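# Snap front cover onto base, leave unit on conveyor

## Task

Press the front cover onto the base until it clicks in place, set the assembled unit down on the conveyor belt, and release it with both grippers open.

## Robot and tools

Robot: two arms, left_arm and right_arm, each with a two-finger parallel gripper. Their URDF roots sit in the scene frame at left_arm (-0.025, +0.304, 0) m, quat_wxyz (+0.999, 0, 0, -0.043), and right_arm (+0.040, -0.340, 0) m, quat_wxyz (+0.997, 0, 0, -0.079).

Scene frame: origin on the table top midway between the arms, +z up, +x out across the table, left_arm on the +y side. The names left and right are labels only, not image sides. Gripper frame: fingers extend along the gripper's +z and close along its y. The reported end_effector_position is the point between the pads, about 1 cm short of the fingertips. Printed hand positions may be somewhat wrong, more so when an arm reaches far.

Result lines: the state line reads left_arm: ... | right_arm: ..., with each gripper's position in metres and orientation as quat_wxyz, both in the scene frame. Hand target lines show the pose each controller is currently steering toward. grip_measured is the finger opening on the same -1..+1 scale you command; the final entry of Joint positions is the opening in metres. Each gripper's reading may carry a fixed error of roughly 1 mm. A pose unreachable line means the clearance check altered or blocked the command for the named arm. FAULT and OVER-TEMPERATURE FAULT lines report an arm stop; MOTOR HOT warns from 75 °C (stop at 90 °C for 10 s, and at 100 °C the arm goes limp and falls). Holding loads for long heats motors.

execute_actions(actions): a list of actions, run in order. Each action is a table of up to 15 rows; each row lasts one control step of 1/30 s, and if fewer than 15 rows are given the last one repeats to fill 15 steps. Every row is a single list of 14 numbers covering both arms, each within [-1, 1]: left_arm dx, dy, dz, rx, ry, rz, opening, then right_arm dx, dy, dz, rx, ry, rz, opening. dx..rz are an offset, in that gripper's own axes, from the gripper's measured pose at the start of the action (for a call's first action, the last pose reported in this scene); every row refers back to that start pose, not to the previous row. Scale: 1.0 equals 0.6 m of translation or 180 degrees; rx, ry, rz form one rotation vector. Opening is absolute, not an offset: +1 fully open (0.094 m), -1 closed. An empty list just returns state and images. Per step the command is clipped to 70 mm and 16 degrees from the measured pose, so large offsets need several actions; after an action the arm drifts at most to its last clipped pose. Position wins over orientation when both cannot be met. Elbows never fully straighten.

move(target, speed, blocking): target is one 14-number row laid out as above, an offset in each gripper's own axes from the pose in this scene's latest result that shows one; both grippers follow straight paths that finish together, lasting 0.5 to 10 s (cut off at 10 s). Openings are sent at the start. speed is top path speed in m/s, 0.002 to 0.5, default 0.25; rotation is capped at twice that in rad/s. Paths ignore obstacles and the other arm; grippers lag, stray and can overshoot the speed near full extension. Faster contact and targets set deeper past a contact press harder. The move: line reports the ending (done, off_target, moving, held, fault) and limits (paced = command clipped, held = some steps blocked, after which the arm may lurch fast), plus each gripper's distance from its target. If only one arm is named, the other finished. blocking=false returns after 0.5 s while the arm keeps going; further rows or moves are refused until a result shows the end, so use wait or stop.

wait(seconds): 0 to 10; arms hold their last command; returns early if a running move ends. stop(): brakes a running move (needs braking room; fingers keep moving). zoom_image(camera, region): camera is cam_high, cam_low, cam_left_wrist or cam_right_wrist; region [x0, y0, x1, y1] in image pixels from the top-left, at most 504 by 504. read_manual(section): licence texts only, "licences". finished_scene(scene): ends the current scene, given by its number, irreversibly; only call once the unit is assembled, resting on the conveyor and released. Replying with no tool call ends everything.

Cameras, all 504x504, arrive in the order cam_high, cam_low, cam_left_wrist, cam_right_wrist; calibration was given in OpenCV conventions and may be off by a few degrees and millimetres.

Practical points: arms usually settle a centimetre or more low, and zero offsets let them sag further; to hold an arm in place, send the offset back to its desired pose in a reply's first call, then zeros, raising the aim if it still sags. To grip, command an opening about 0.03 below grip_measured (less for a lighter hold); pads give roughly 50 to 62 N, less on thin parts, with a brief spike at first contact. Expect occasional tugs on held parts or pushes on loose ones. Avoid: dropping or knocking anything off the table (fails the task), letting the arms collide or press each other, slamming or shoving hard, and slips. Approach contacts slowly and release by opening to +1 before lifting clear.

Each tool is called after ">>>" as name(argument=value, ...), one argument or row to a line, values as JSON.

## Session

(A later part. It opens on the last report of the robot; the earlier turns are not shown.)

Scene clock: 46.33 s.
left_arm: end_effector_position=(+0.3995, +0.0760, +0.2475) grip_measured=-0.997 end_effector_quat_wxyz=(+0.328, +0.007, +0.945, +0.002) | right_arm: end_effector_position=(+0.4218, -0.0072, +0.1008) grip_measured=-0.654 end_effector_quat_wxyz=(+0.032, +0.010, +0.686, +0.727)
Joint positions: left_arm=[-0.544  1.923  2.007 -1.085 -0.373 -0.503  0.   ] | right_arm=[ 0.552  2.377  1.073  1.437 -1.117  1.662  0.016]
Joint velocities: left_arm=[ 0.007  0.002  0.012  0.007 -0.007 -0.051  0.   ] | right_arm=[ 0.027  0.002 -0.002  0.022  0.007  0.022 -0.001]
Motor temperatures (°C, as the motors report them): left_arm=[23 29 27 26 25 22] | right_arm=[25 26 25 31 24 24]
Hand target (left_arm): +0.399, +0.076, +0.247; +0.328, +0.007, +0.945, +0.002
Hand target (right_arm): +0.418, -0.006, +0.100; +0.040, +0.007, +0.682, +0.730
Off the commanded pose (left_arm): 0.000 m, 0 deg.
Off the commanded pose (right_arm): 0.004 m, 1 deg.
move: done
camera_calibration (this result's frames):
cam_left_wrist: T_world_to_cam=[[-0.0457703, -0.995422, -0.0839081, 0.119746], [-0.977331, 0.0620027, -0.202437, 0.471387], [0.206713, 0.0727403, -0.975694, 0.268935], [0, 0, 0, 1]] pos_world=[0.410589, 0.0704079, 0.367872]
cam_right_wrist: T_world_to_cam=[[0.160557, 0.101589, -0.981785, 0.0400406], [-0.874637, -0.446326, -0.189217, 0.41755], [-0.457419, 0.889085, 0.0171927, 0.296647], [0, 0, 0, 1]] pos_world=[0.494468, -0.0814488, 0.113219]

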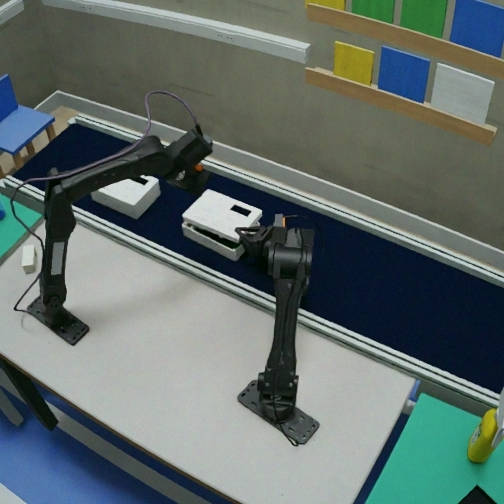

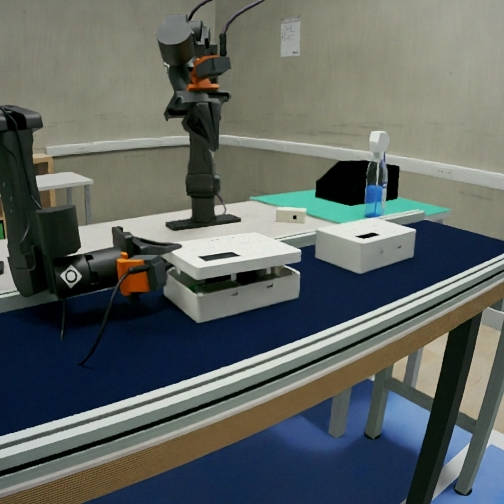

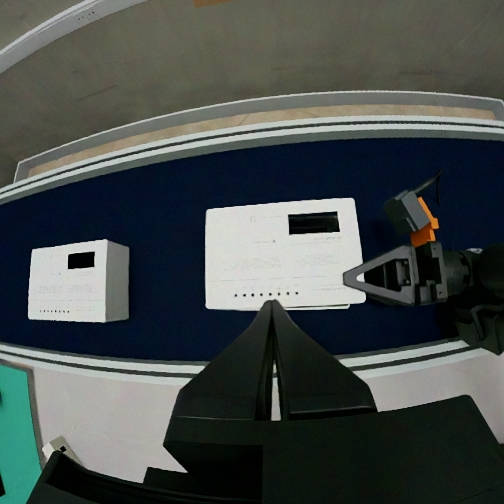

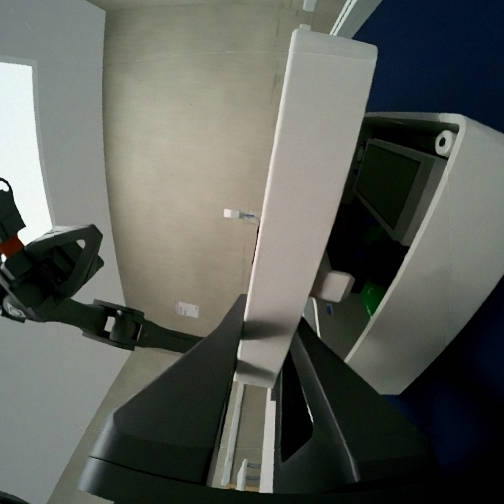

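>>> move(
  target=[0,0,0,0,0,0,-1, 0.014,-0.010,0.003,0,-0.007,0.006,-0.8],
  speed=0.04,
)

>>> zoom_image(
  camera="cam_low",
  region=[100, 190, 340, 340],
)

>>> zoom_image(
  camera="cam_high",
  region=[150, 160, 310, 280],
)

>>> zoom_image(
  camera="cam_left_wrist",
  region=[190, 180, 400, 330],
)

Scene clock: 47.90 s.
left_arm: end_effector_position=(+0.3995, +0.0760, +0.2475) grip_measured=-0.997 end_effector_quat_wxyz=(+0.328, +0.007, +0.945, +0.002) | right_arm: end_effector_position=(+0.4180, -0.0072, +0.0940) grip_measured=-0.654 end_effector_quat_wxyz=(+0.025, +0.027, +0.689, +0.724)
Joint positions: left_arm=[-0.544  1.923  2.007 -1.085 -0.373 -0.503  0.   ] | right_arm=[ 0.559  2.377  1.044  1.441 -1.094  1.671  0.016]
Joint velocities: left_arm=[-0.007 -0.022  0.007  0.037  0.007 -0.037  0.   ] | right_arm=[-0.002  0.012 -0.012 -0.022 -0.022 -0.037 -0.001]
Motor temperatures (°C, as the motors report them): left_arm=[23 29 27 26 25 22] | right_arm=[25 26 25 31 24 24]
Hand target (left_arm): +0.399, +0.076, +0.247; +0.328, +0.007, +0.945, +0.002
Hand target (right_arm): +0.414, -0.005, +0.095; +0.032, +0.024, +0.686, +0.727
Off the commanded pose (left_arm): 0.000 m, 0 deg.
Off the commanded pose (right_arm): 0.005 m, 1 deg.
move: done
camera_calibration (this result's frames):
cam_left_wrist: T_world_to_cam=[[-0.0457703, -0.995422, -0.0839081, 0.119746], [-0.977331, 0.0620027, -0.202437, 0.471387], [0.206713, 0.0727403, -0.975694, 0.268935], [0, 0, 0, 1]] pos_world=[0.410589, 0.0704079, 0.367872]
cam_right_wrist: T_world_to_cam=[[0.128784, 0.0927583, -0.987325, 0.047673], [-0.887068, -0.434299, -0.156509, 0.415122], [-0.443311, 0.89598, 0.026352, 0.288296], [0, 0, 0, 1]] pos_world=[0.489907, -0.082443, 0.104442]

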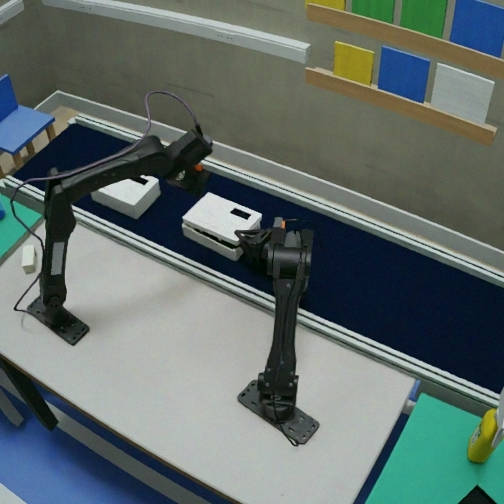

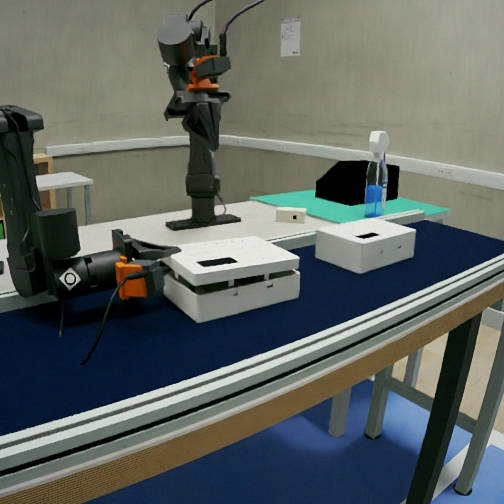

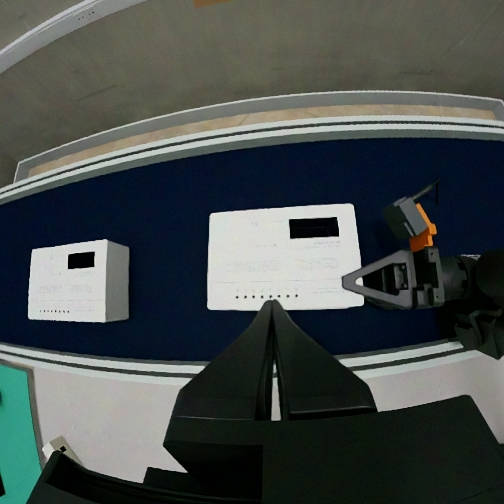

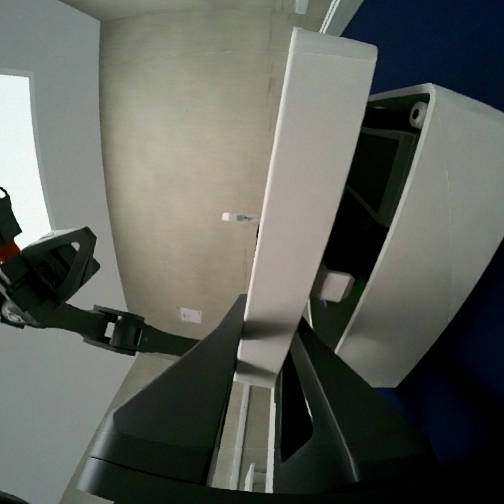

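Region (100, 190, 340, 340) of cam_low's 504x504 image, scaled by 2.100, with more detail than that image has; it fills the top 315 rows of this view, and the rest is white.

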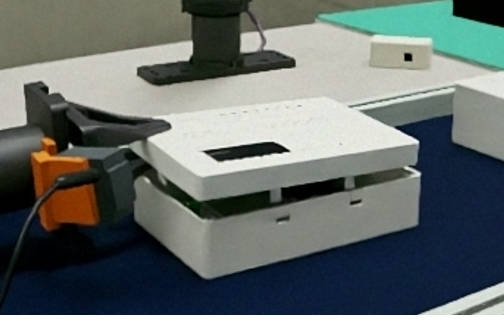

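Region (150, 160, 310, 280) of cam_high's 504x504 image, scaled by 3.150, with more detail than that image has; it fills the top 378 rows of this view, and the rest is white.

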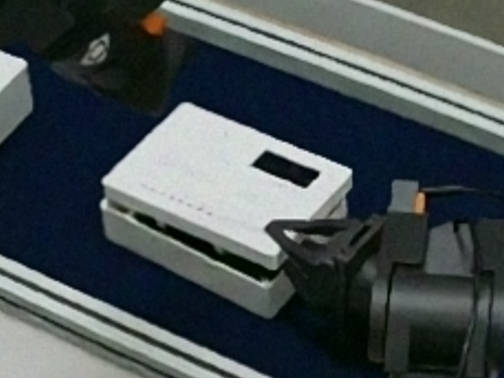

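Region (190, 180, 400, 330) of cam_left_wrist's 504x504 image, scaled by 2.400, with more detail than that image has; it fills the top 360 rows of this view, and the rest is white.

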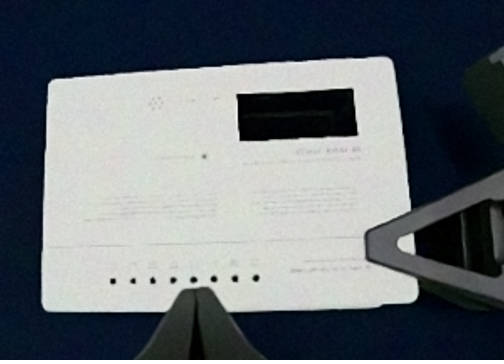

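>>> move(
  target=[0,0,0,0,0,0,-1, 0.012,0.004,0.012,0,0,0,-0.8],
  speed=0.04,
)

>>> zoom_image(
  camera="cam_low",
  region=[100, 190, 340, 340],
)

>>> zoom_image(
  camera="cam_high",
  region=[150, 160, 310, 280],
)

>>> zoom_image(
  camera="cam_left_wrist",
  region=[190, 180, 400, 330],
)

Scene clock: 48.93 s.
left_arm: end_effector_position=(+0.3995, +0.0760, +0.2475) grip_measured=-0.997 end_effector_quat_wxyz=(+0.328, +0.007, +0.945, +0.002) | right_arm: end_effector_position=(+0.4150, -0.0021, +0.0922) grip_measured=-0.654 end_effector_quat_wxyz=(+0.019, +0.029, +0.690, +0.722)
Joint positions: left_arm=[-0.544  1.923  2.007 -1.085 -0.373 -0.503  0.   ] | right_arm=[ 0.573  2.377  1.044  1.429 -1.086  1.671  0.016]
Joint velocities: left_arm=[-0.002 -0.002 -0.027 -0.037 -0.007 -0.037  0.001] | right_arm=[-0.012 -0.017 -0.007  0.022  0.007  0.022  0.   ]
Motor temperatures (°C, as the motors report them): left_arm=[23 29 27 26 25 22] | right_arm=[25 26 25 31 24 24]
Hand target (left_arm): +0.399, +0.076, +0.247; +0.328, +0.007, +0.945, +0.002
Hand target (right_arm): +0.411, +0.000, +0.097; +0.025, +0.027, +0.689, +0.724
Off the commanded pose (left_arm): 0.000 m, 0 deg.
Off the commanded pose (right_arm): 0.006 m, 1 deg.
move: done
camera_calibration (this result's frames):
cam_left_wrist: T_world_to_cam=[[-0.0457703, -0.995422, -0.0839081, 0.119746], [-0.977331, 0.0620027, -0.202437, 0.471387], [0.206713, 0.0727403, -0.975694, 0.268935], [0, 0, 0, 1]] pos_world=[0.410589, 0.0704079, 0.367872]
cam_right_wrist: T_world_to_cam=[[0.116503, 0.0894493, -0.989154, 0.0511366], [-0.886501, -0.439693, -0.144174, 0.413081], [-0.447821, 0.893683, 0.0280711, 0.284144], [0, 0, 0, 1]] pos_world=[0.487485, -0.0768796, 0.102161]

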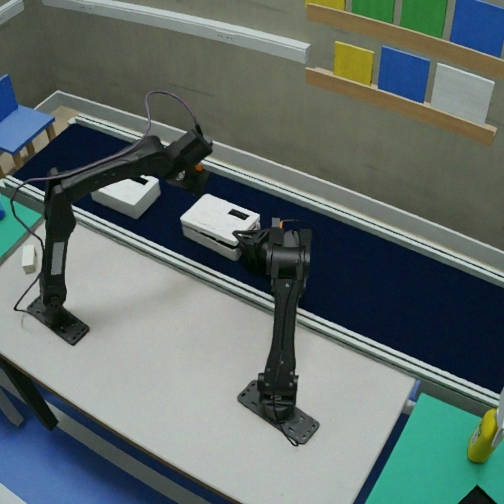

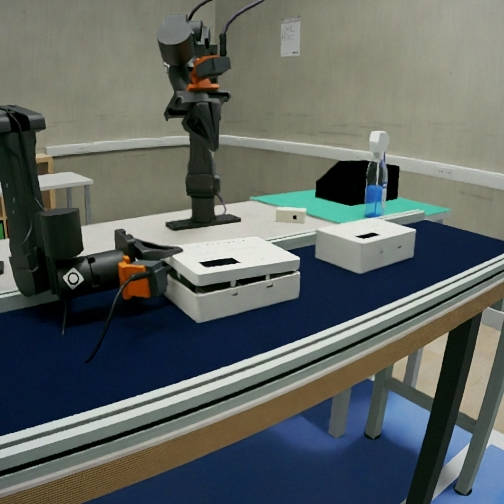

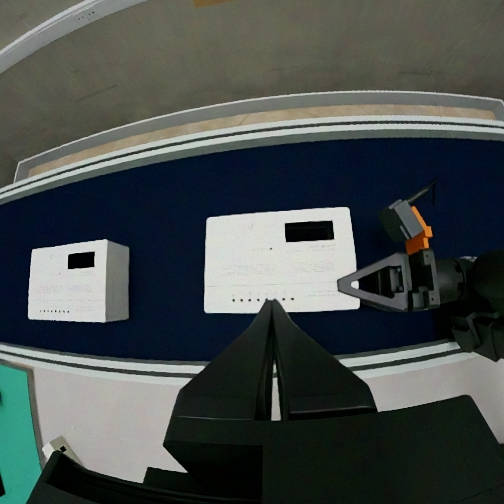

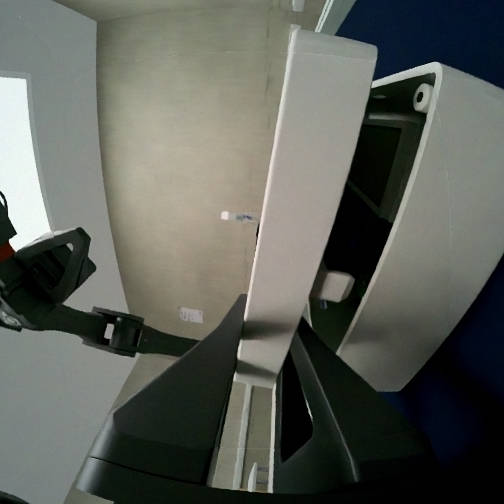

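Region (100, 190, 340, 340) of cam_low's 504x504 image, scaled by 2.100, with more detail than that image has; it fills the top 315 rows of this view, and the rest is white.

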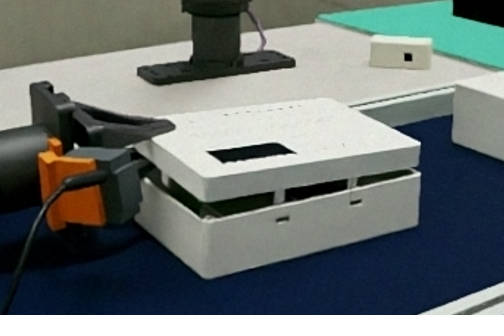

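Region (150, 160, 310, 280) of cam_high's 504x504 image, scaled by 3.150, with more detail than that image has; it fills the top 378 rows of this view, and the rest is white.

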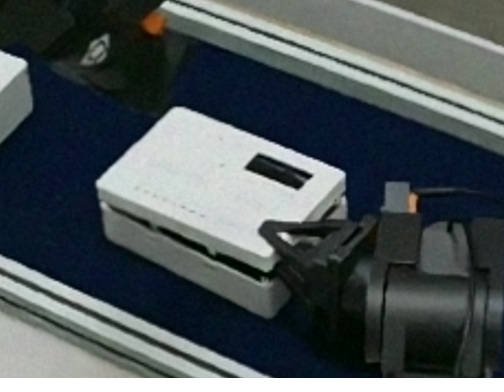

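Region (190, 180, 400, 330) of cam_left_wrist's 504x504 image, scaled by 2.400, with more detail than that image has; it fills the top 360 rows of this view, and the rest is white.

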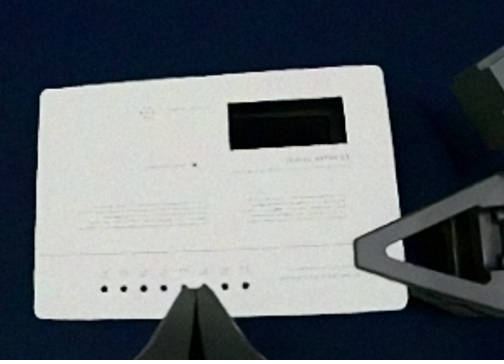

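>>> move(
  target=[0,0,0,0,0,0,-1, 0.0,-0.012,-0.002,0,0,0,-0.8],
  speed=0.03,
)

>>> zoom_image(
  camera="cam_low",
  region=[100, 190, 340, 340],
)

>>> zoom_image(
  camera="cam_high",
  region=[150, 160, 310, 280],
)

Scene clock: 49.87 s.
left_arm: end_effector_position=(+0.3995, +0.0760, +0.2475) grip_measured=-0.997 end_effector_quat_wxyz=(+0.328, +0.007, +0.945, +0.002) | right_arm: end_effector_position=(+0.4148, -0.0022, +0.0872) grip_measured=-0.654 end_effector_quat_wxyz=(+0.016, +0.034, +0.692, +0.721)
Joint positions: left_arm=[-0.544  1.923  2.007 -1.085 -0.373 -0.503  0.   ] | right_arm=[ 0.573  2.388  1.044  1.431 -1.085  1.674  0.016]
Joint velocities: left_arm=[ 0.007 -0.012  0.002 -0.022 -0.051 -0.022 -0.   ] | right_arm=[-0.007  0.007 -0.002 -0.11   0.022 -0.037 -0.   ]
Motor temperatures (°C, as the motors report them): left_arm=[23 29 27 26 25 22] | right_arm=[25 26 25 31 24 24]
Hand target (left_arm): +0.399, +0.076, +0.247; +0.328, +0.007, +0.945, +0.002
Hand target (right_arm): +0.415, -0.003, +0.085; +0.020, +0.029, +0.691, +0.722
Off the commanded pose (left_arm): 0.000 m, 0 deg.
Off the commanded pose (right_arm): 0.002 m, 1 deg.
move: done
camera_calibration (this result's frames):
cam_left_wrist: T_world_to_cam=[[-0.0457703, -0.995422, -0.0839081, 0.119746], [-0.977331, 0.0620027, -0.202437, 0.471387], [0.206713, 0.0727403, -0.975694, 0.268935], [0, 0, 0, 1]] pos_world=[0.410589, 0.0704079, 0.367872]
cam_right_wrist: T_world_to_cam=[[0.105254, 0.0858283, -0.990735, 0.050957], [-0.888365, -0.439616, -0.132462, 0.411847], [-0.446912, 0.894076, 0.0299756, 0.283795], [0, 0, 0, 1]] pos_world=[0.487338, -0.0770529, 0.0965322]

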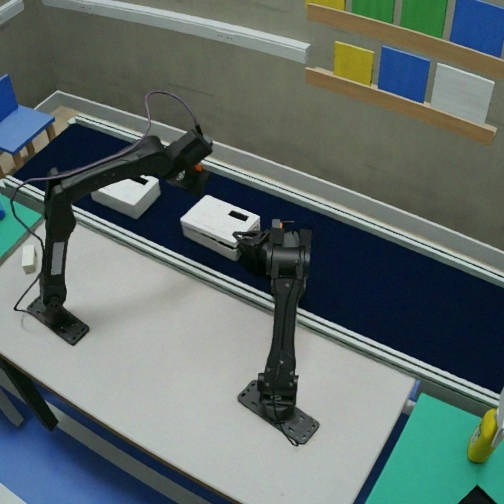

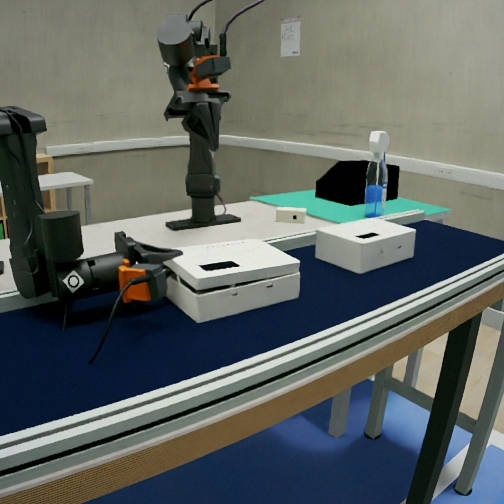

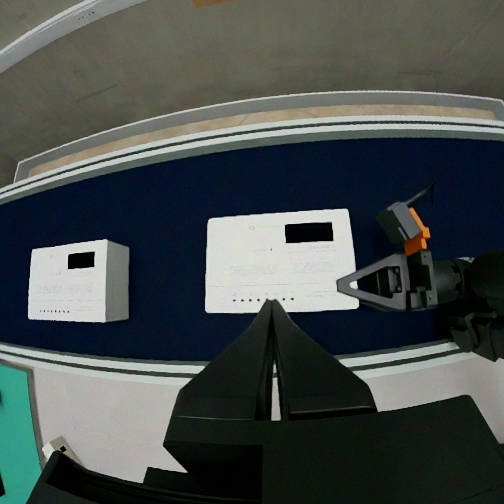

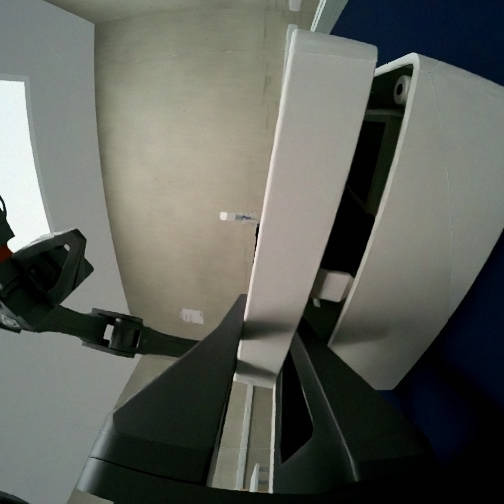

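Region (100, 190, 340, 340) of cam_low's 504x504 image, scaled by 2.100, with more detail than that image has; it fills the top 315 rows of this view, and the rest is white.

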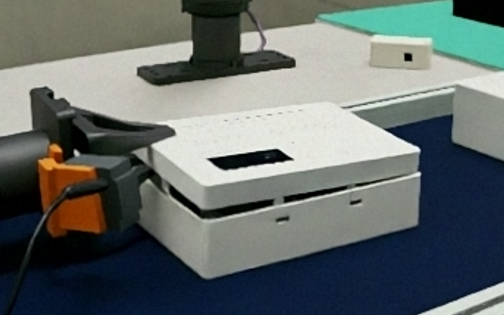

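Region (150, 160, 310, 280) of cam_high's 504x504 image, scaled by 3.150, with more detail than that image has; it fills the top 378 rows of this view, and the rest is white.

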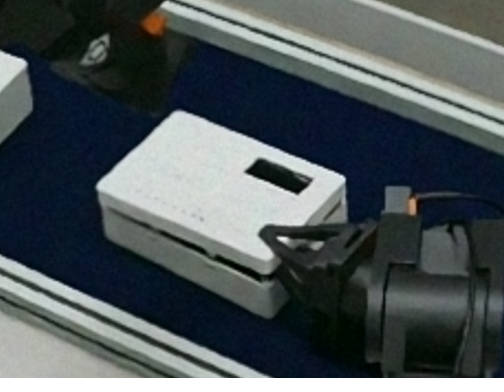

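>>> move(
  target=[0.088,0.057,0.245,0,0,0,-1, -0.004,0.003,0,0,0,0,-0.8],
  speed=0.2,
)

>>> zoom_image(
  camera="cam_low",
  region=[100, 190, 340, 340],
)

Scene clock: 51.77 s.
left_arm: end_effector_position=(+0.4471, +0.1135, +0.0981) grip_measured=-0.997 end_effector_quat_wxyz=(+0.324, +0.007, +0.946, +0.006) | right_arm: end_effector_position=(+0.4148, -0.0022, +0.0870) grip_measured=-0.654 end_effector_quat_wxyz=(+0.014, +0.035, +0.692, +0.721)
Joint positions: left_arm=[-0.403  1.988  1.494 -0.479 -0.299 -0.38   0.   ] | right_arm=[ 0.573  2.388  1.044  1.43  -1.085  1.677  0.016]
Joint velocities: left_arm=[-0.017  0.002  0.002 -0.007  0.051 -0.037 -0.001] | right_arm=[-0.002  0.002 -0.007  0.037  0.022  0.007 -0.001]
Motor temperatures (°C, as the motors report them): left_arm=[23 29 27 26 25 22] | right_arm=[25 27 25 31 24 24]
Hand target (left_arm): +0.449, +0.114, +0.101; +0.329, +0.008, +0.944, +0.002
Hand target (right_arm): +0.417, -0.002, +0.089; +0.016, +0.034, +0.692, +0.721
Off the commanded pose (left_arm): 0.004 m, 1 deg.
Off the commanded pose (right_arm): 0.003 m, 0 deg.
move: done
camera_calibration (this result's frames):
cam_left_wrist: T_world_to_cam=[[-0.0429169, -0.99496, -0.090627, 0.146027], [-0.979191, 0.0598984, -0.193901, 0.48562], [0.198352, 0.0804195, -0.976826, 0.113562], [0, 0, 0, 1]] pos_world=[0.459256, 0.107071, 0.218327]
cam_right_wrist: T_world_to_cam=[[0.101159, 0.0857776, -0.991166, 0.0525762], [-0.888842, -0.439747, -0.128772, 0.411718], [-0.446908, 0.894016, 0.0317586, 0.283642], [0, 0, 0, 1]] pos_world=[0.487395, -0.0770382, 0.0961214]

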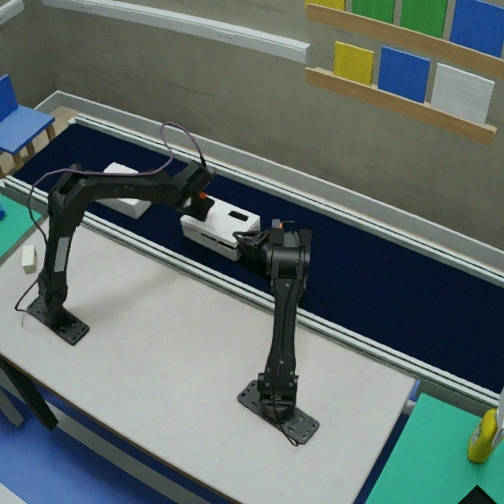

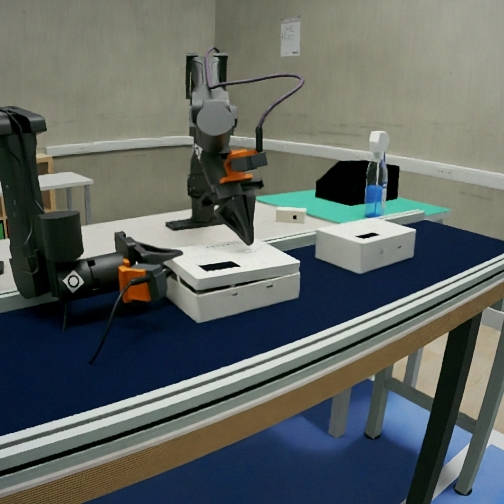

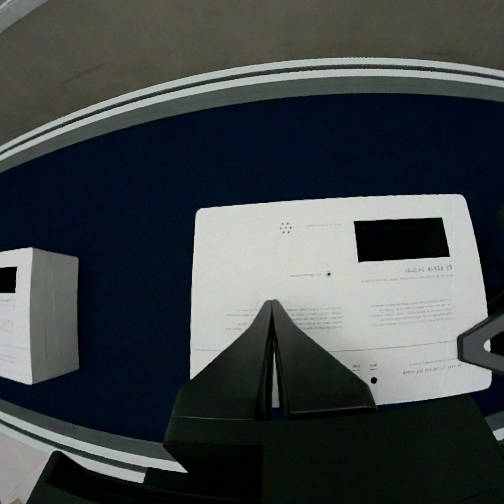

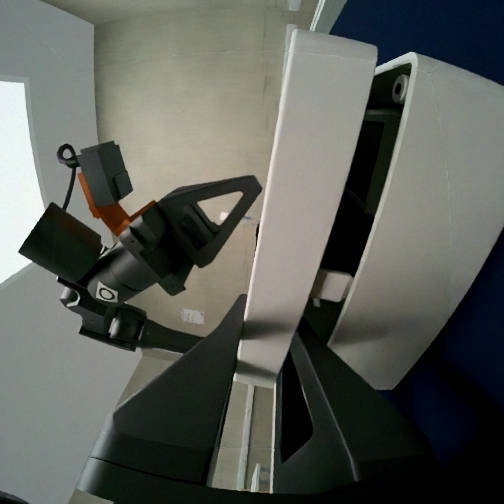

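Region (100, 190, 340, 340) of cam_low's 504x504 image, scaled by 2.100, with more detail than that image has; it fills the top 315 rows of this view, and the rest is white.

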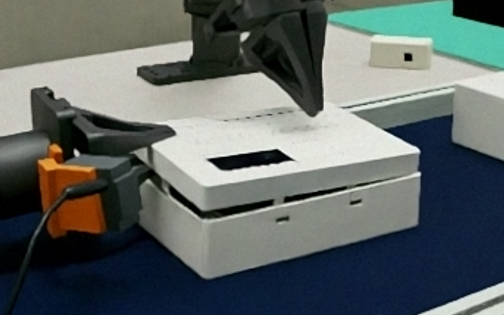

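>>> move(
  target=[0.019,0,0.024,0,0,0,-1, 0,0.003,0,0,0,0,-0.8],
  speed=0.03,
)

>>> zoom_image(
  camera="cam_low",
  region=[100, 190, 340, 340],
)

Scene clock: 52.87 s.
left_arm: end_effector_position=(+0.4485, +0.1127, +0.0898) grip_measured=-0.997 end_effector_quat_wxyz=(+0.331, +0.006, +0.944, +0.003) | right_arm: end_effector_position=(+0.4148, -0.0022, +0.0870) grip_measured=-0.654 end_effector_quat_wxyz=(+0.014, +0.035, +0.692, +0.721)
Joint positions: left_arm=[-0.403  1.992  1.458 -0.421 -0.298 -0.38   0.   ] | right_arm=[ 0.573  2.388  1.044  1.43  -1.085  1.678  0.016]
Joint velocities: left_arm=[-0.012  0.002  0.012 -0.066 -0.066  0.022 -0.   ] | right_arm=[ 0.007 -0.002 -0.017 -0.022 -0.007  0.066  0.   ]
Motor temperatures (°C, as the motors report them): left_arm=[23 29 27 26 25 22] | right_arm=[25 27 25 31 24 24]
Hand target (left_arm): +0.447, +0.114, +0.080; +0.324, +0.007, +0.946, +0.006
Hand target (right_arm): +0.415, -0.002, +0.089; +0.014, +0.035, +0.692, +0.721
Off the commanded pose (left_arm): 0.010 m, 1 deg.
Off the commanded pose (right_arm): 0.002 m, 0 deg.
move: done
camera_calibration (this result's frames):
cam_left_wrist: T_world_to_cam=[[-0.0418861, -0.995643, -0.0833054, 0.143512], [-0.976293, 0.0585085, -0.208396, 0.485536], [0.212362, 0.0726015, -0.97449, 0.0996764], [0, 0, 0, 1]] pos_world=[0.458869, 0.107242, 0.210273]
cam_right_wrist: T_world_to_cam=[[0.100402, 0.0858338, -0.991238, 0.0528963], [-0.888926, -0.439767, -0.12812, 0.411696], [-0.446911, 0.894001, 0.0321464, 0.283609], [0, 0, 0, 1]] pos_world=[0.487405, -0.0770365, 0.0960622]

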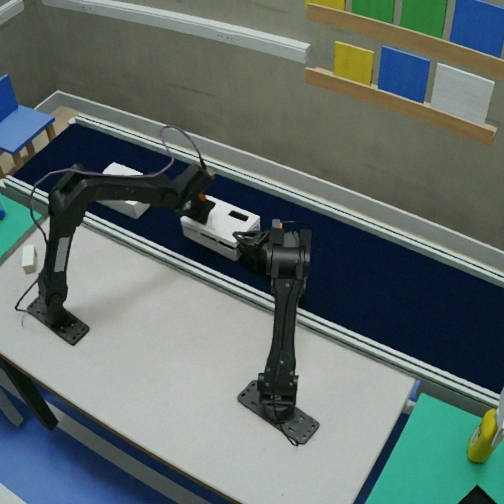

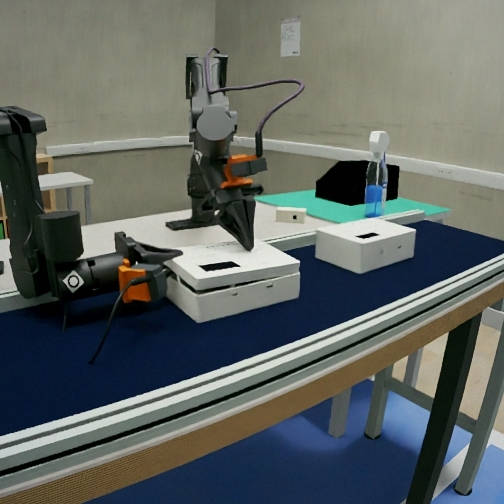

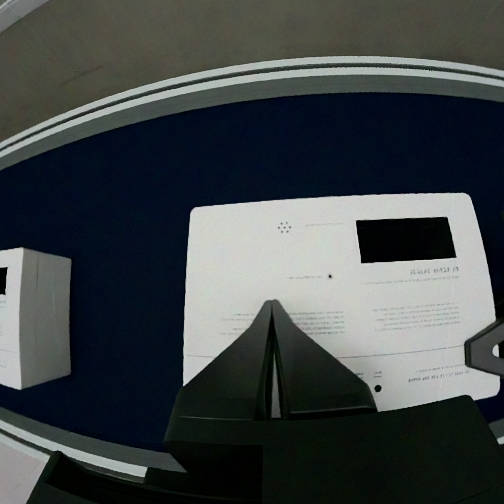

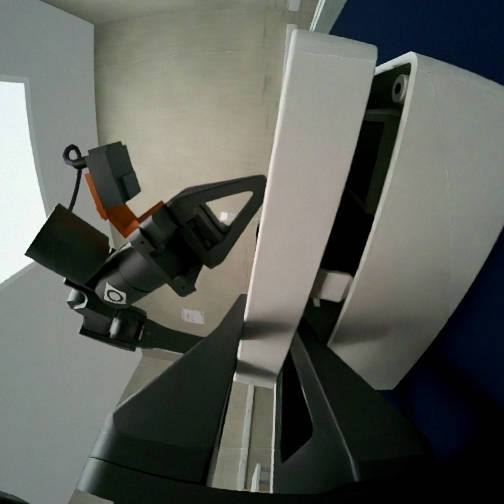

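Region (100, 190, 340, 340) of cam_low's 504x504 image, scaled by 2.100, with more detail than that image has; it fills the top 315 rows of this view, and the rest is white.

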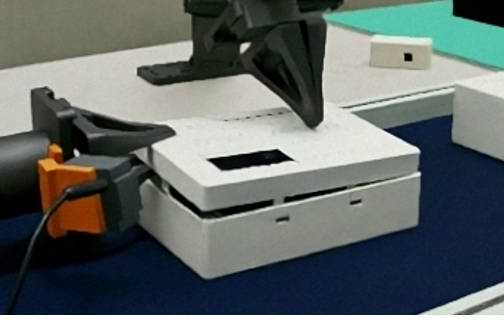

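>>> move(
  target=[0.010,0,0.013,0,0,0,-1, 0,0.005,-0.07,0,0,0,-0.55],
  speed=0.03,
)

>>> zoom_image(
  camera="cam_low",
  region=[100, 190, 340, 340],
)

>>> zoom_image(
  camera="cam_high",
  region=[150, 160, 310, 280],
)

Scene clock: 55.07 s.
left_arm: end_effector_position=(+0.4502, +0.1118, +0.0893) grip_measured=-0.997 end_effector_quat_wxyz=(+0.337, +0.005, +0.942, -0.000) | right_arm: end_effector_position=(+0.4157, -0.0389, +0.0835) grip_measured=-0.552 end_effector_quat_wxyz=(+0.011, +0.039, +0.693, +0.719)
Joint positions: left_arm=[-0.403  1.992  1.447 -0.397 -0.298 -0.38   0.   ] | right_arm=[ 0.484  2.378  0.986  1.484 -1.173  1.695  0.021]
Joint velocities: left_arm=[-0.007 -0.002 -0.002 -0.037  0.007 -0.095 -0.   ] | right_arm=[ 0.017  0.022 -0.017  0.051 -0.022 -0.051 -0.001]
Motor temperatures (°C, as the motors report them): left_arm=[23 29 27 26 25 22] | right_arm=[25 27 25 31 24 24]
Hand target (left_arm): +0.448, +0.113, +0.080; +0.331, +0.006, +0.944, +0.002
Hand target (right_arm): +0.413, -0.044, +0.088; +0.014, +0.035, +0.692, +0.721
Off the commanded pose (left_arm): 0.009 m, 1 deg.
Off the commanded pose (right_arm): 0.008 m, 1 deg.
move: done
camera_calibration (this result's frames):
cam_left_wrist: T_world_to_cam=[[-0.0409114, -0.996161, -0.0773955, 0.141731], [-0.973691, 0.0571275, -0.220595, 0.487202], [0.22417, 0.0663344, -0.97229, 0.0940264], [0, 0, 0, 1]] pos_world=[0.459104, 0.107117, 0.209865]
cam_right_wrist: T_world_to_cam=[[0.0918971, 0.0819813, -0.992388, 0.0559697], [-0.890192, -0.439833, -0.118768, 0.395624], [-0.446221, 0.89433, 0.0325598, 0.316598], [0, 0, 0, 1]] pos_world=[0.48831, -0.113724, 0.0922227]

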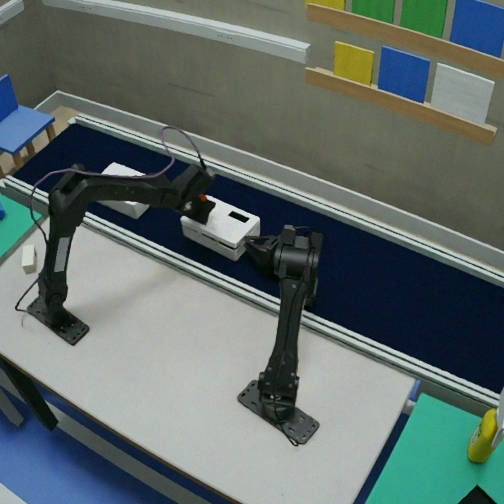

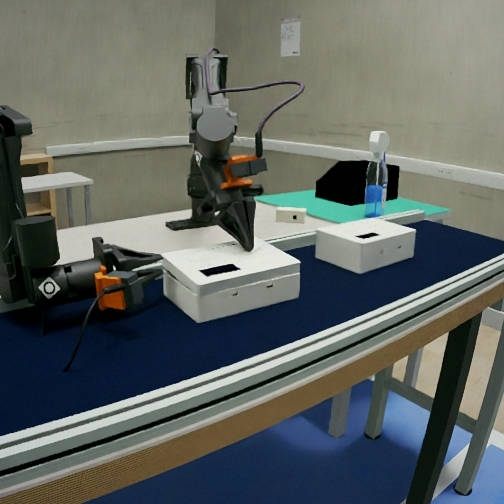

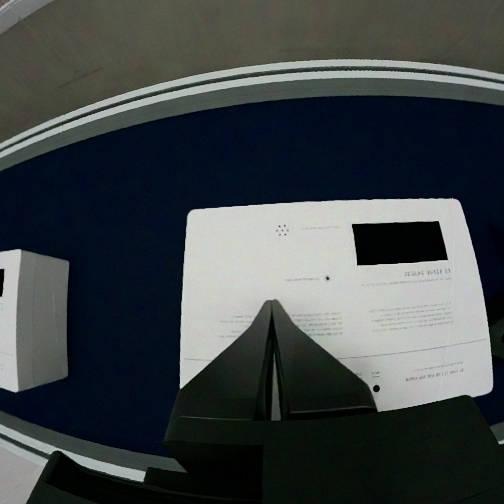

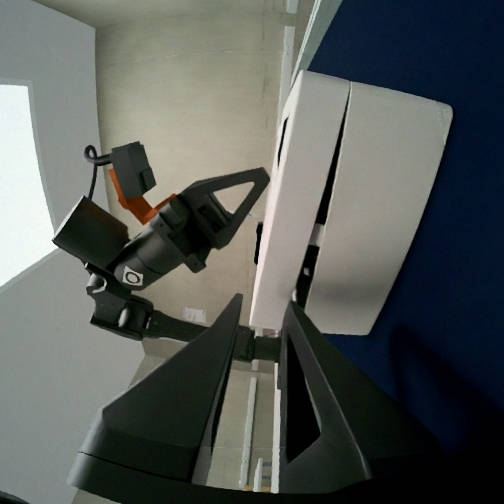

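Region (100, 190, 340, 340) of cam_low's 504x504 image, scaled by 2.100, with more detail than that image has; it fills the top 315 rows of this view, and the rest is white.

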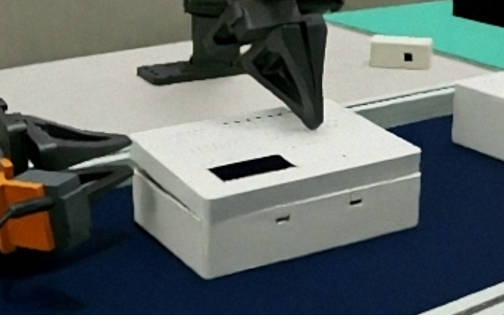

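Region (150, 160, 310, 280) of cam_high's 504x504 image, scaled by 3.150, with more detail than that image has; it fills the top 378 rows of this view, and the rest is white.

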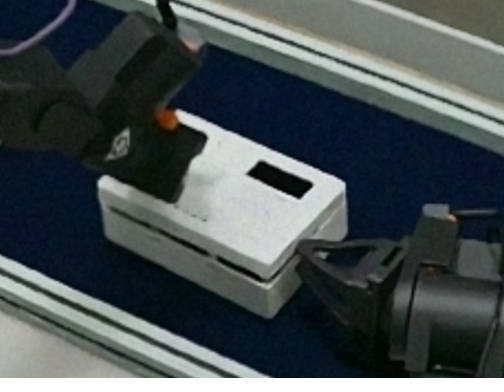

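>>> move(
  target=[-0.002,0,0.022,0,0,0,-1, 0,0.03,-0.05,0,0,0,-0.55],
  speed=0.03,
)

>>> zoom_image(
  camera="cam_low",
  region=[100, 190, 340, 340],
)

>>> zoom_image(
  camera="cam_high",
  region=[150, 160, 310, 280],
)

Scene clock: 56.80 s.
left_arm: end_effector_position=(+0.4562, +0.1086, +0.0877) grip_measured=-0.997 end_effector_quat_wxyz=(+0.347, +0.004, +0.938, -0.005) | right_arm: end_effector_position=(+0.4184, -0.0645, +0.0978) grip_measured=-0.552 end_effector_quat_wxyz=(+0.014, +0.037, +0.693, +0.720)
Joint positions: left_arm=[-0.403  2.006  1.447 -0.359 -0.298 -0.378  0.   ] | right_arm=[ 0.418  2.324  0.955  1.484 -1.236  1.714  0.021]
Joint velocities: left_arm=[ 0.012 -0.017 -0.017 -0.022 -0.051 -0.022  0.001] | right_arm=[-0.002  0.002 -0.007  0.081 -0.037  0.007 -0.   ]
Motor temperatures (°C, as the motors report them): left_arm=[23 29 27 26 25 22] | right_arm=[25 27 25 31 24 24]
Hand target (left_arm): +0.459, +0.112, +0.080; +0.337, +0.005, +0.941, -0.001
Hand target (right_arm): +0.415, -0.069, +0.100; +0.011, +0.039, +0.694, +0.719
Off the commanded pose (left_arm): 0.009 m, 1 deg.
Off the commanded pose (right_arm): 0.007 m, 0 deg.
move: done
camera_calibration (this result's frames):
cam_left_wrist: T_world_to_cam=[[-0.0408435, -0.99682, -0.0684216, 0.137908], [-0.968778, 0.0562684, -0.241461, 0.492633], [0.244543, 0.0564232, -0.967995, 0.0827912], [0, 0, 0, 1]] pos_world=[0.462638, 0.105078, 0.208529]
cam_right_wrist: T_world_to_cam=[[0.0968195, 0.083335, -0.991807, 0.0699451], [-0.890462, -0.437917, -0.123721, 0.38925], [-0.444639, 0.895145, 0.0318077, 0.339677], [0, 0, 0, 1]] pos_world=[0.490874, -0.13943, 0.106726]

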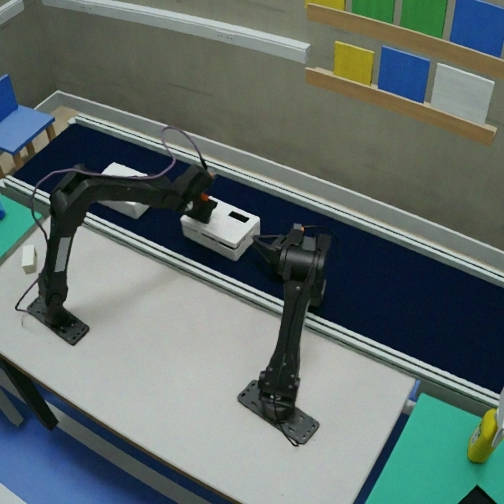

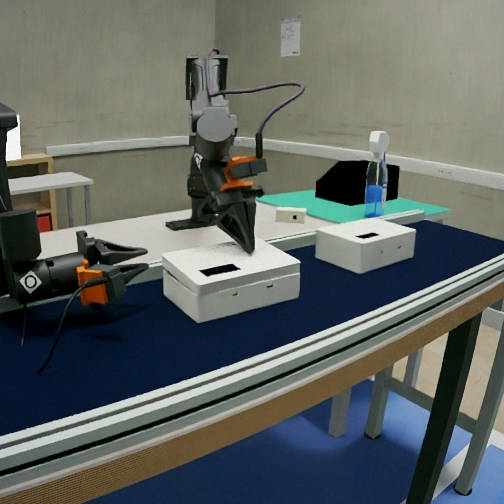

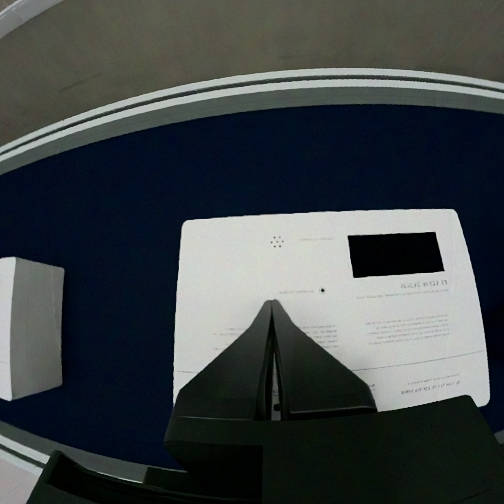

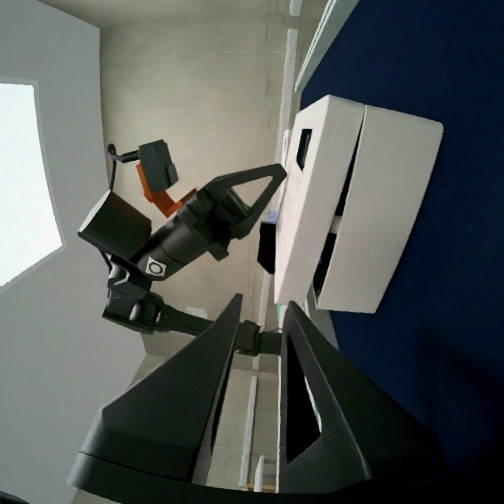

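Region (100, 190, 340, 340) of cam_low's 504x504 image, scaled by 2.100, with more detail than that image has; it fills the top 315 rows of this view, and the rest is white.

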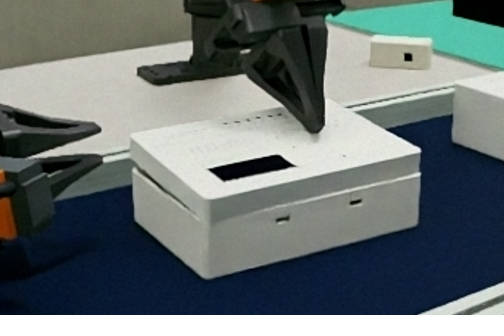

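Region (150, 160, 310, 280) of cam_high's 504x504 image, scaled by 3.150, with more detail than that image has; it fills the top 378 rows of this view, and the rest is white.

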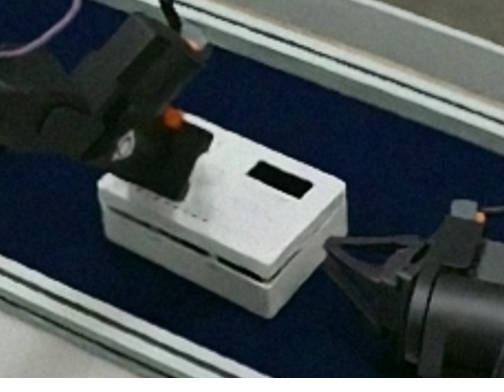

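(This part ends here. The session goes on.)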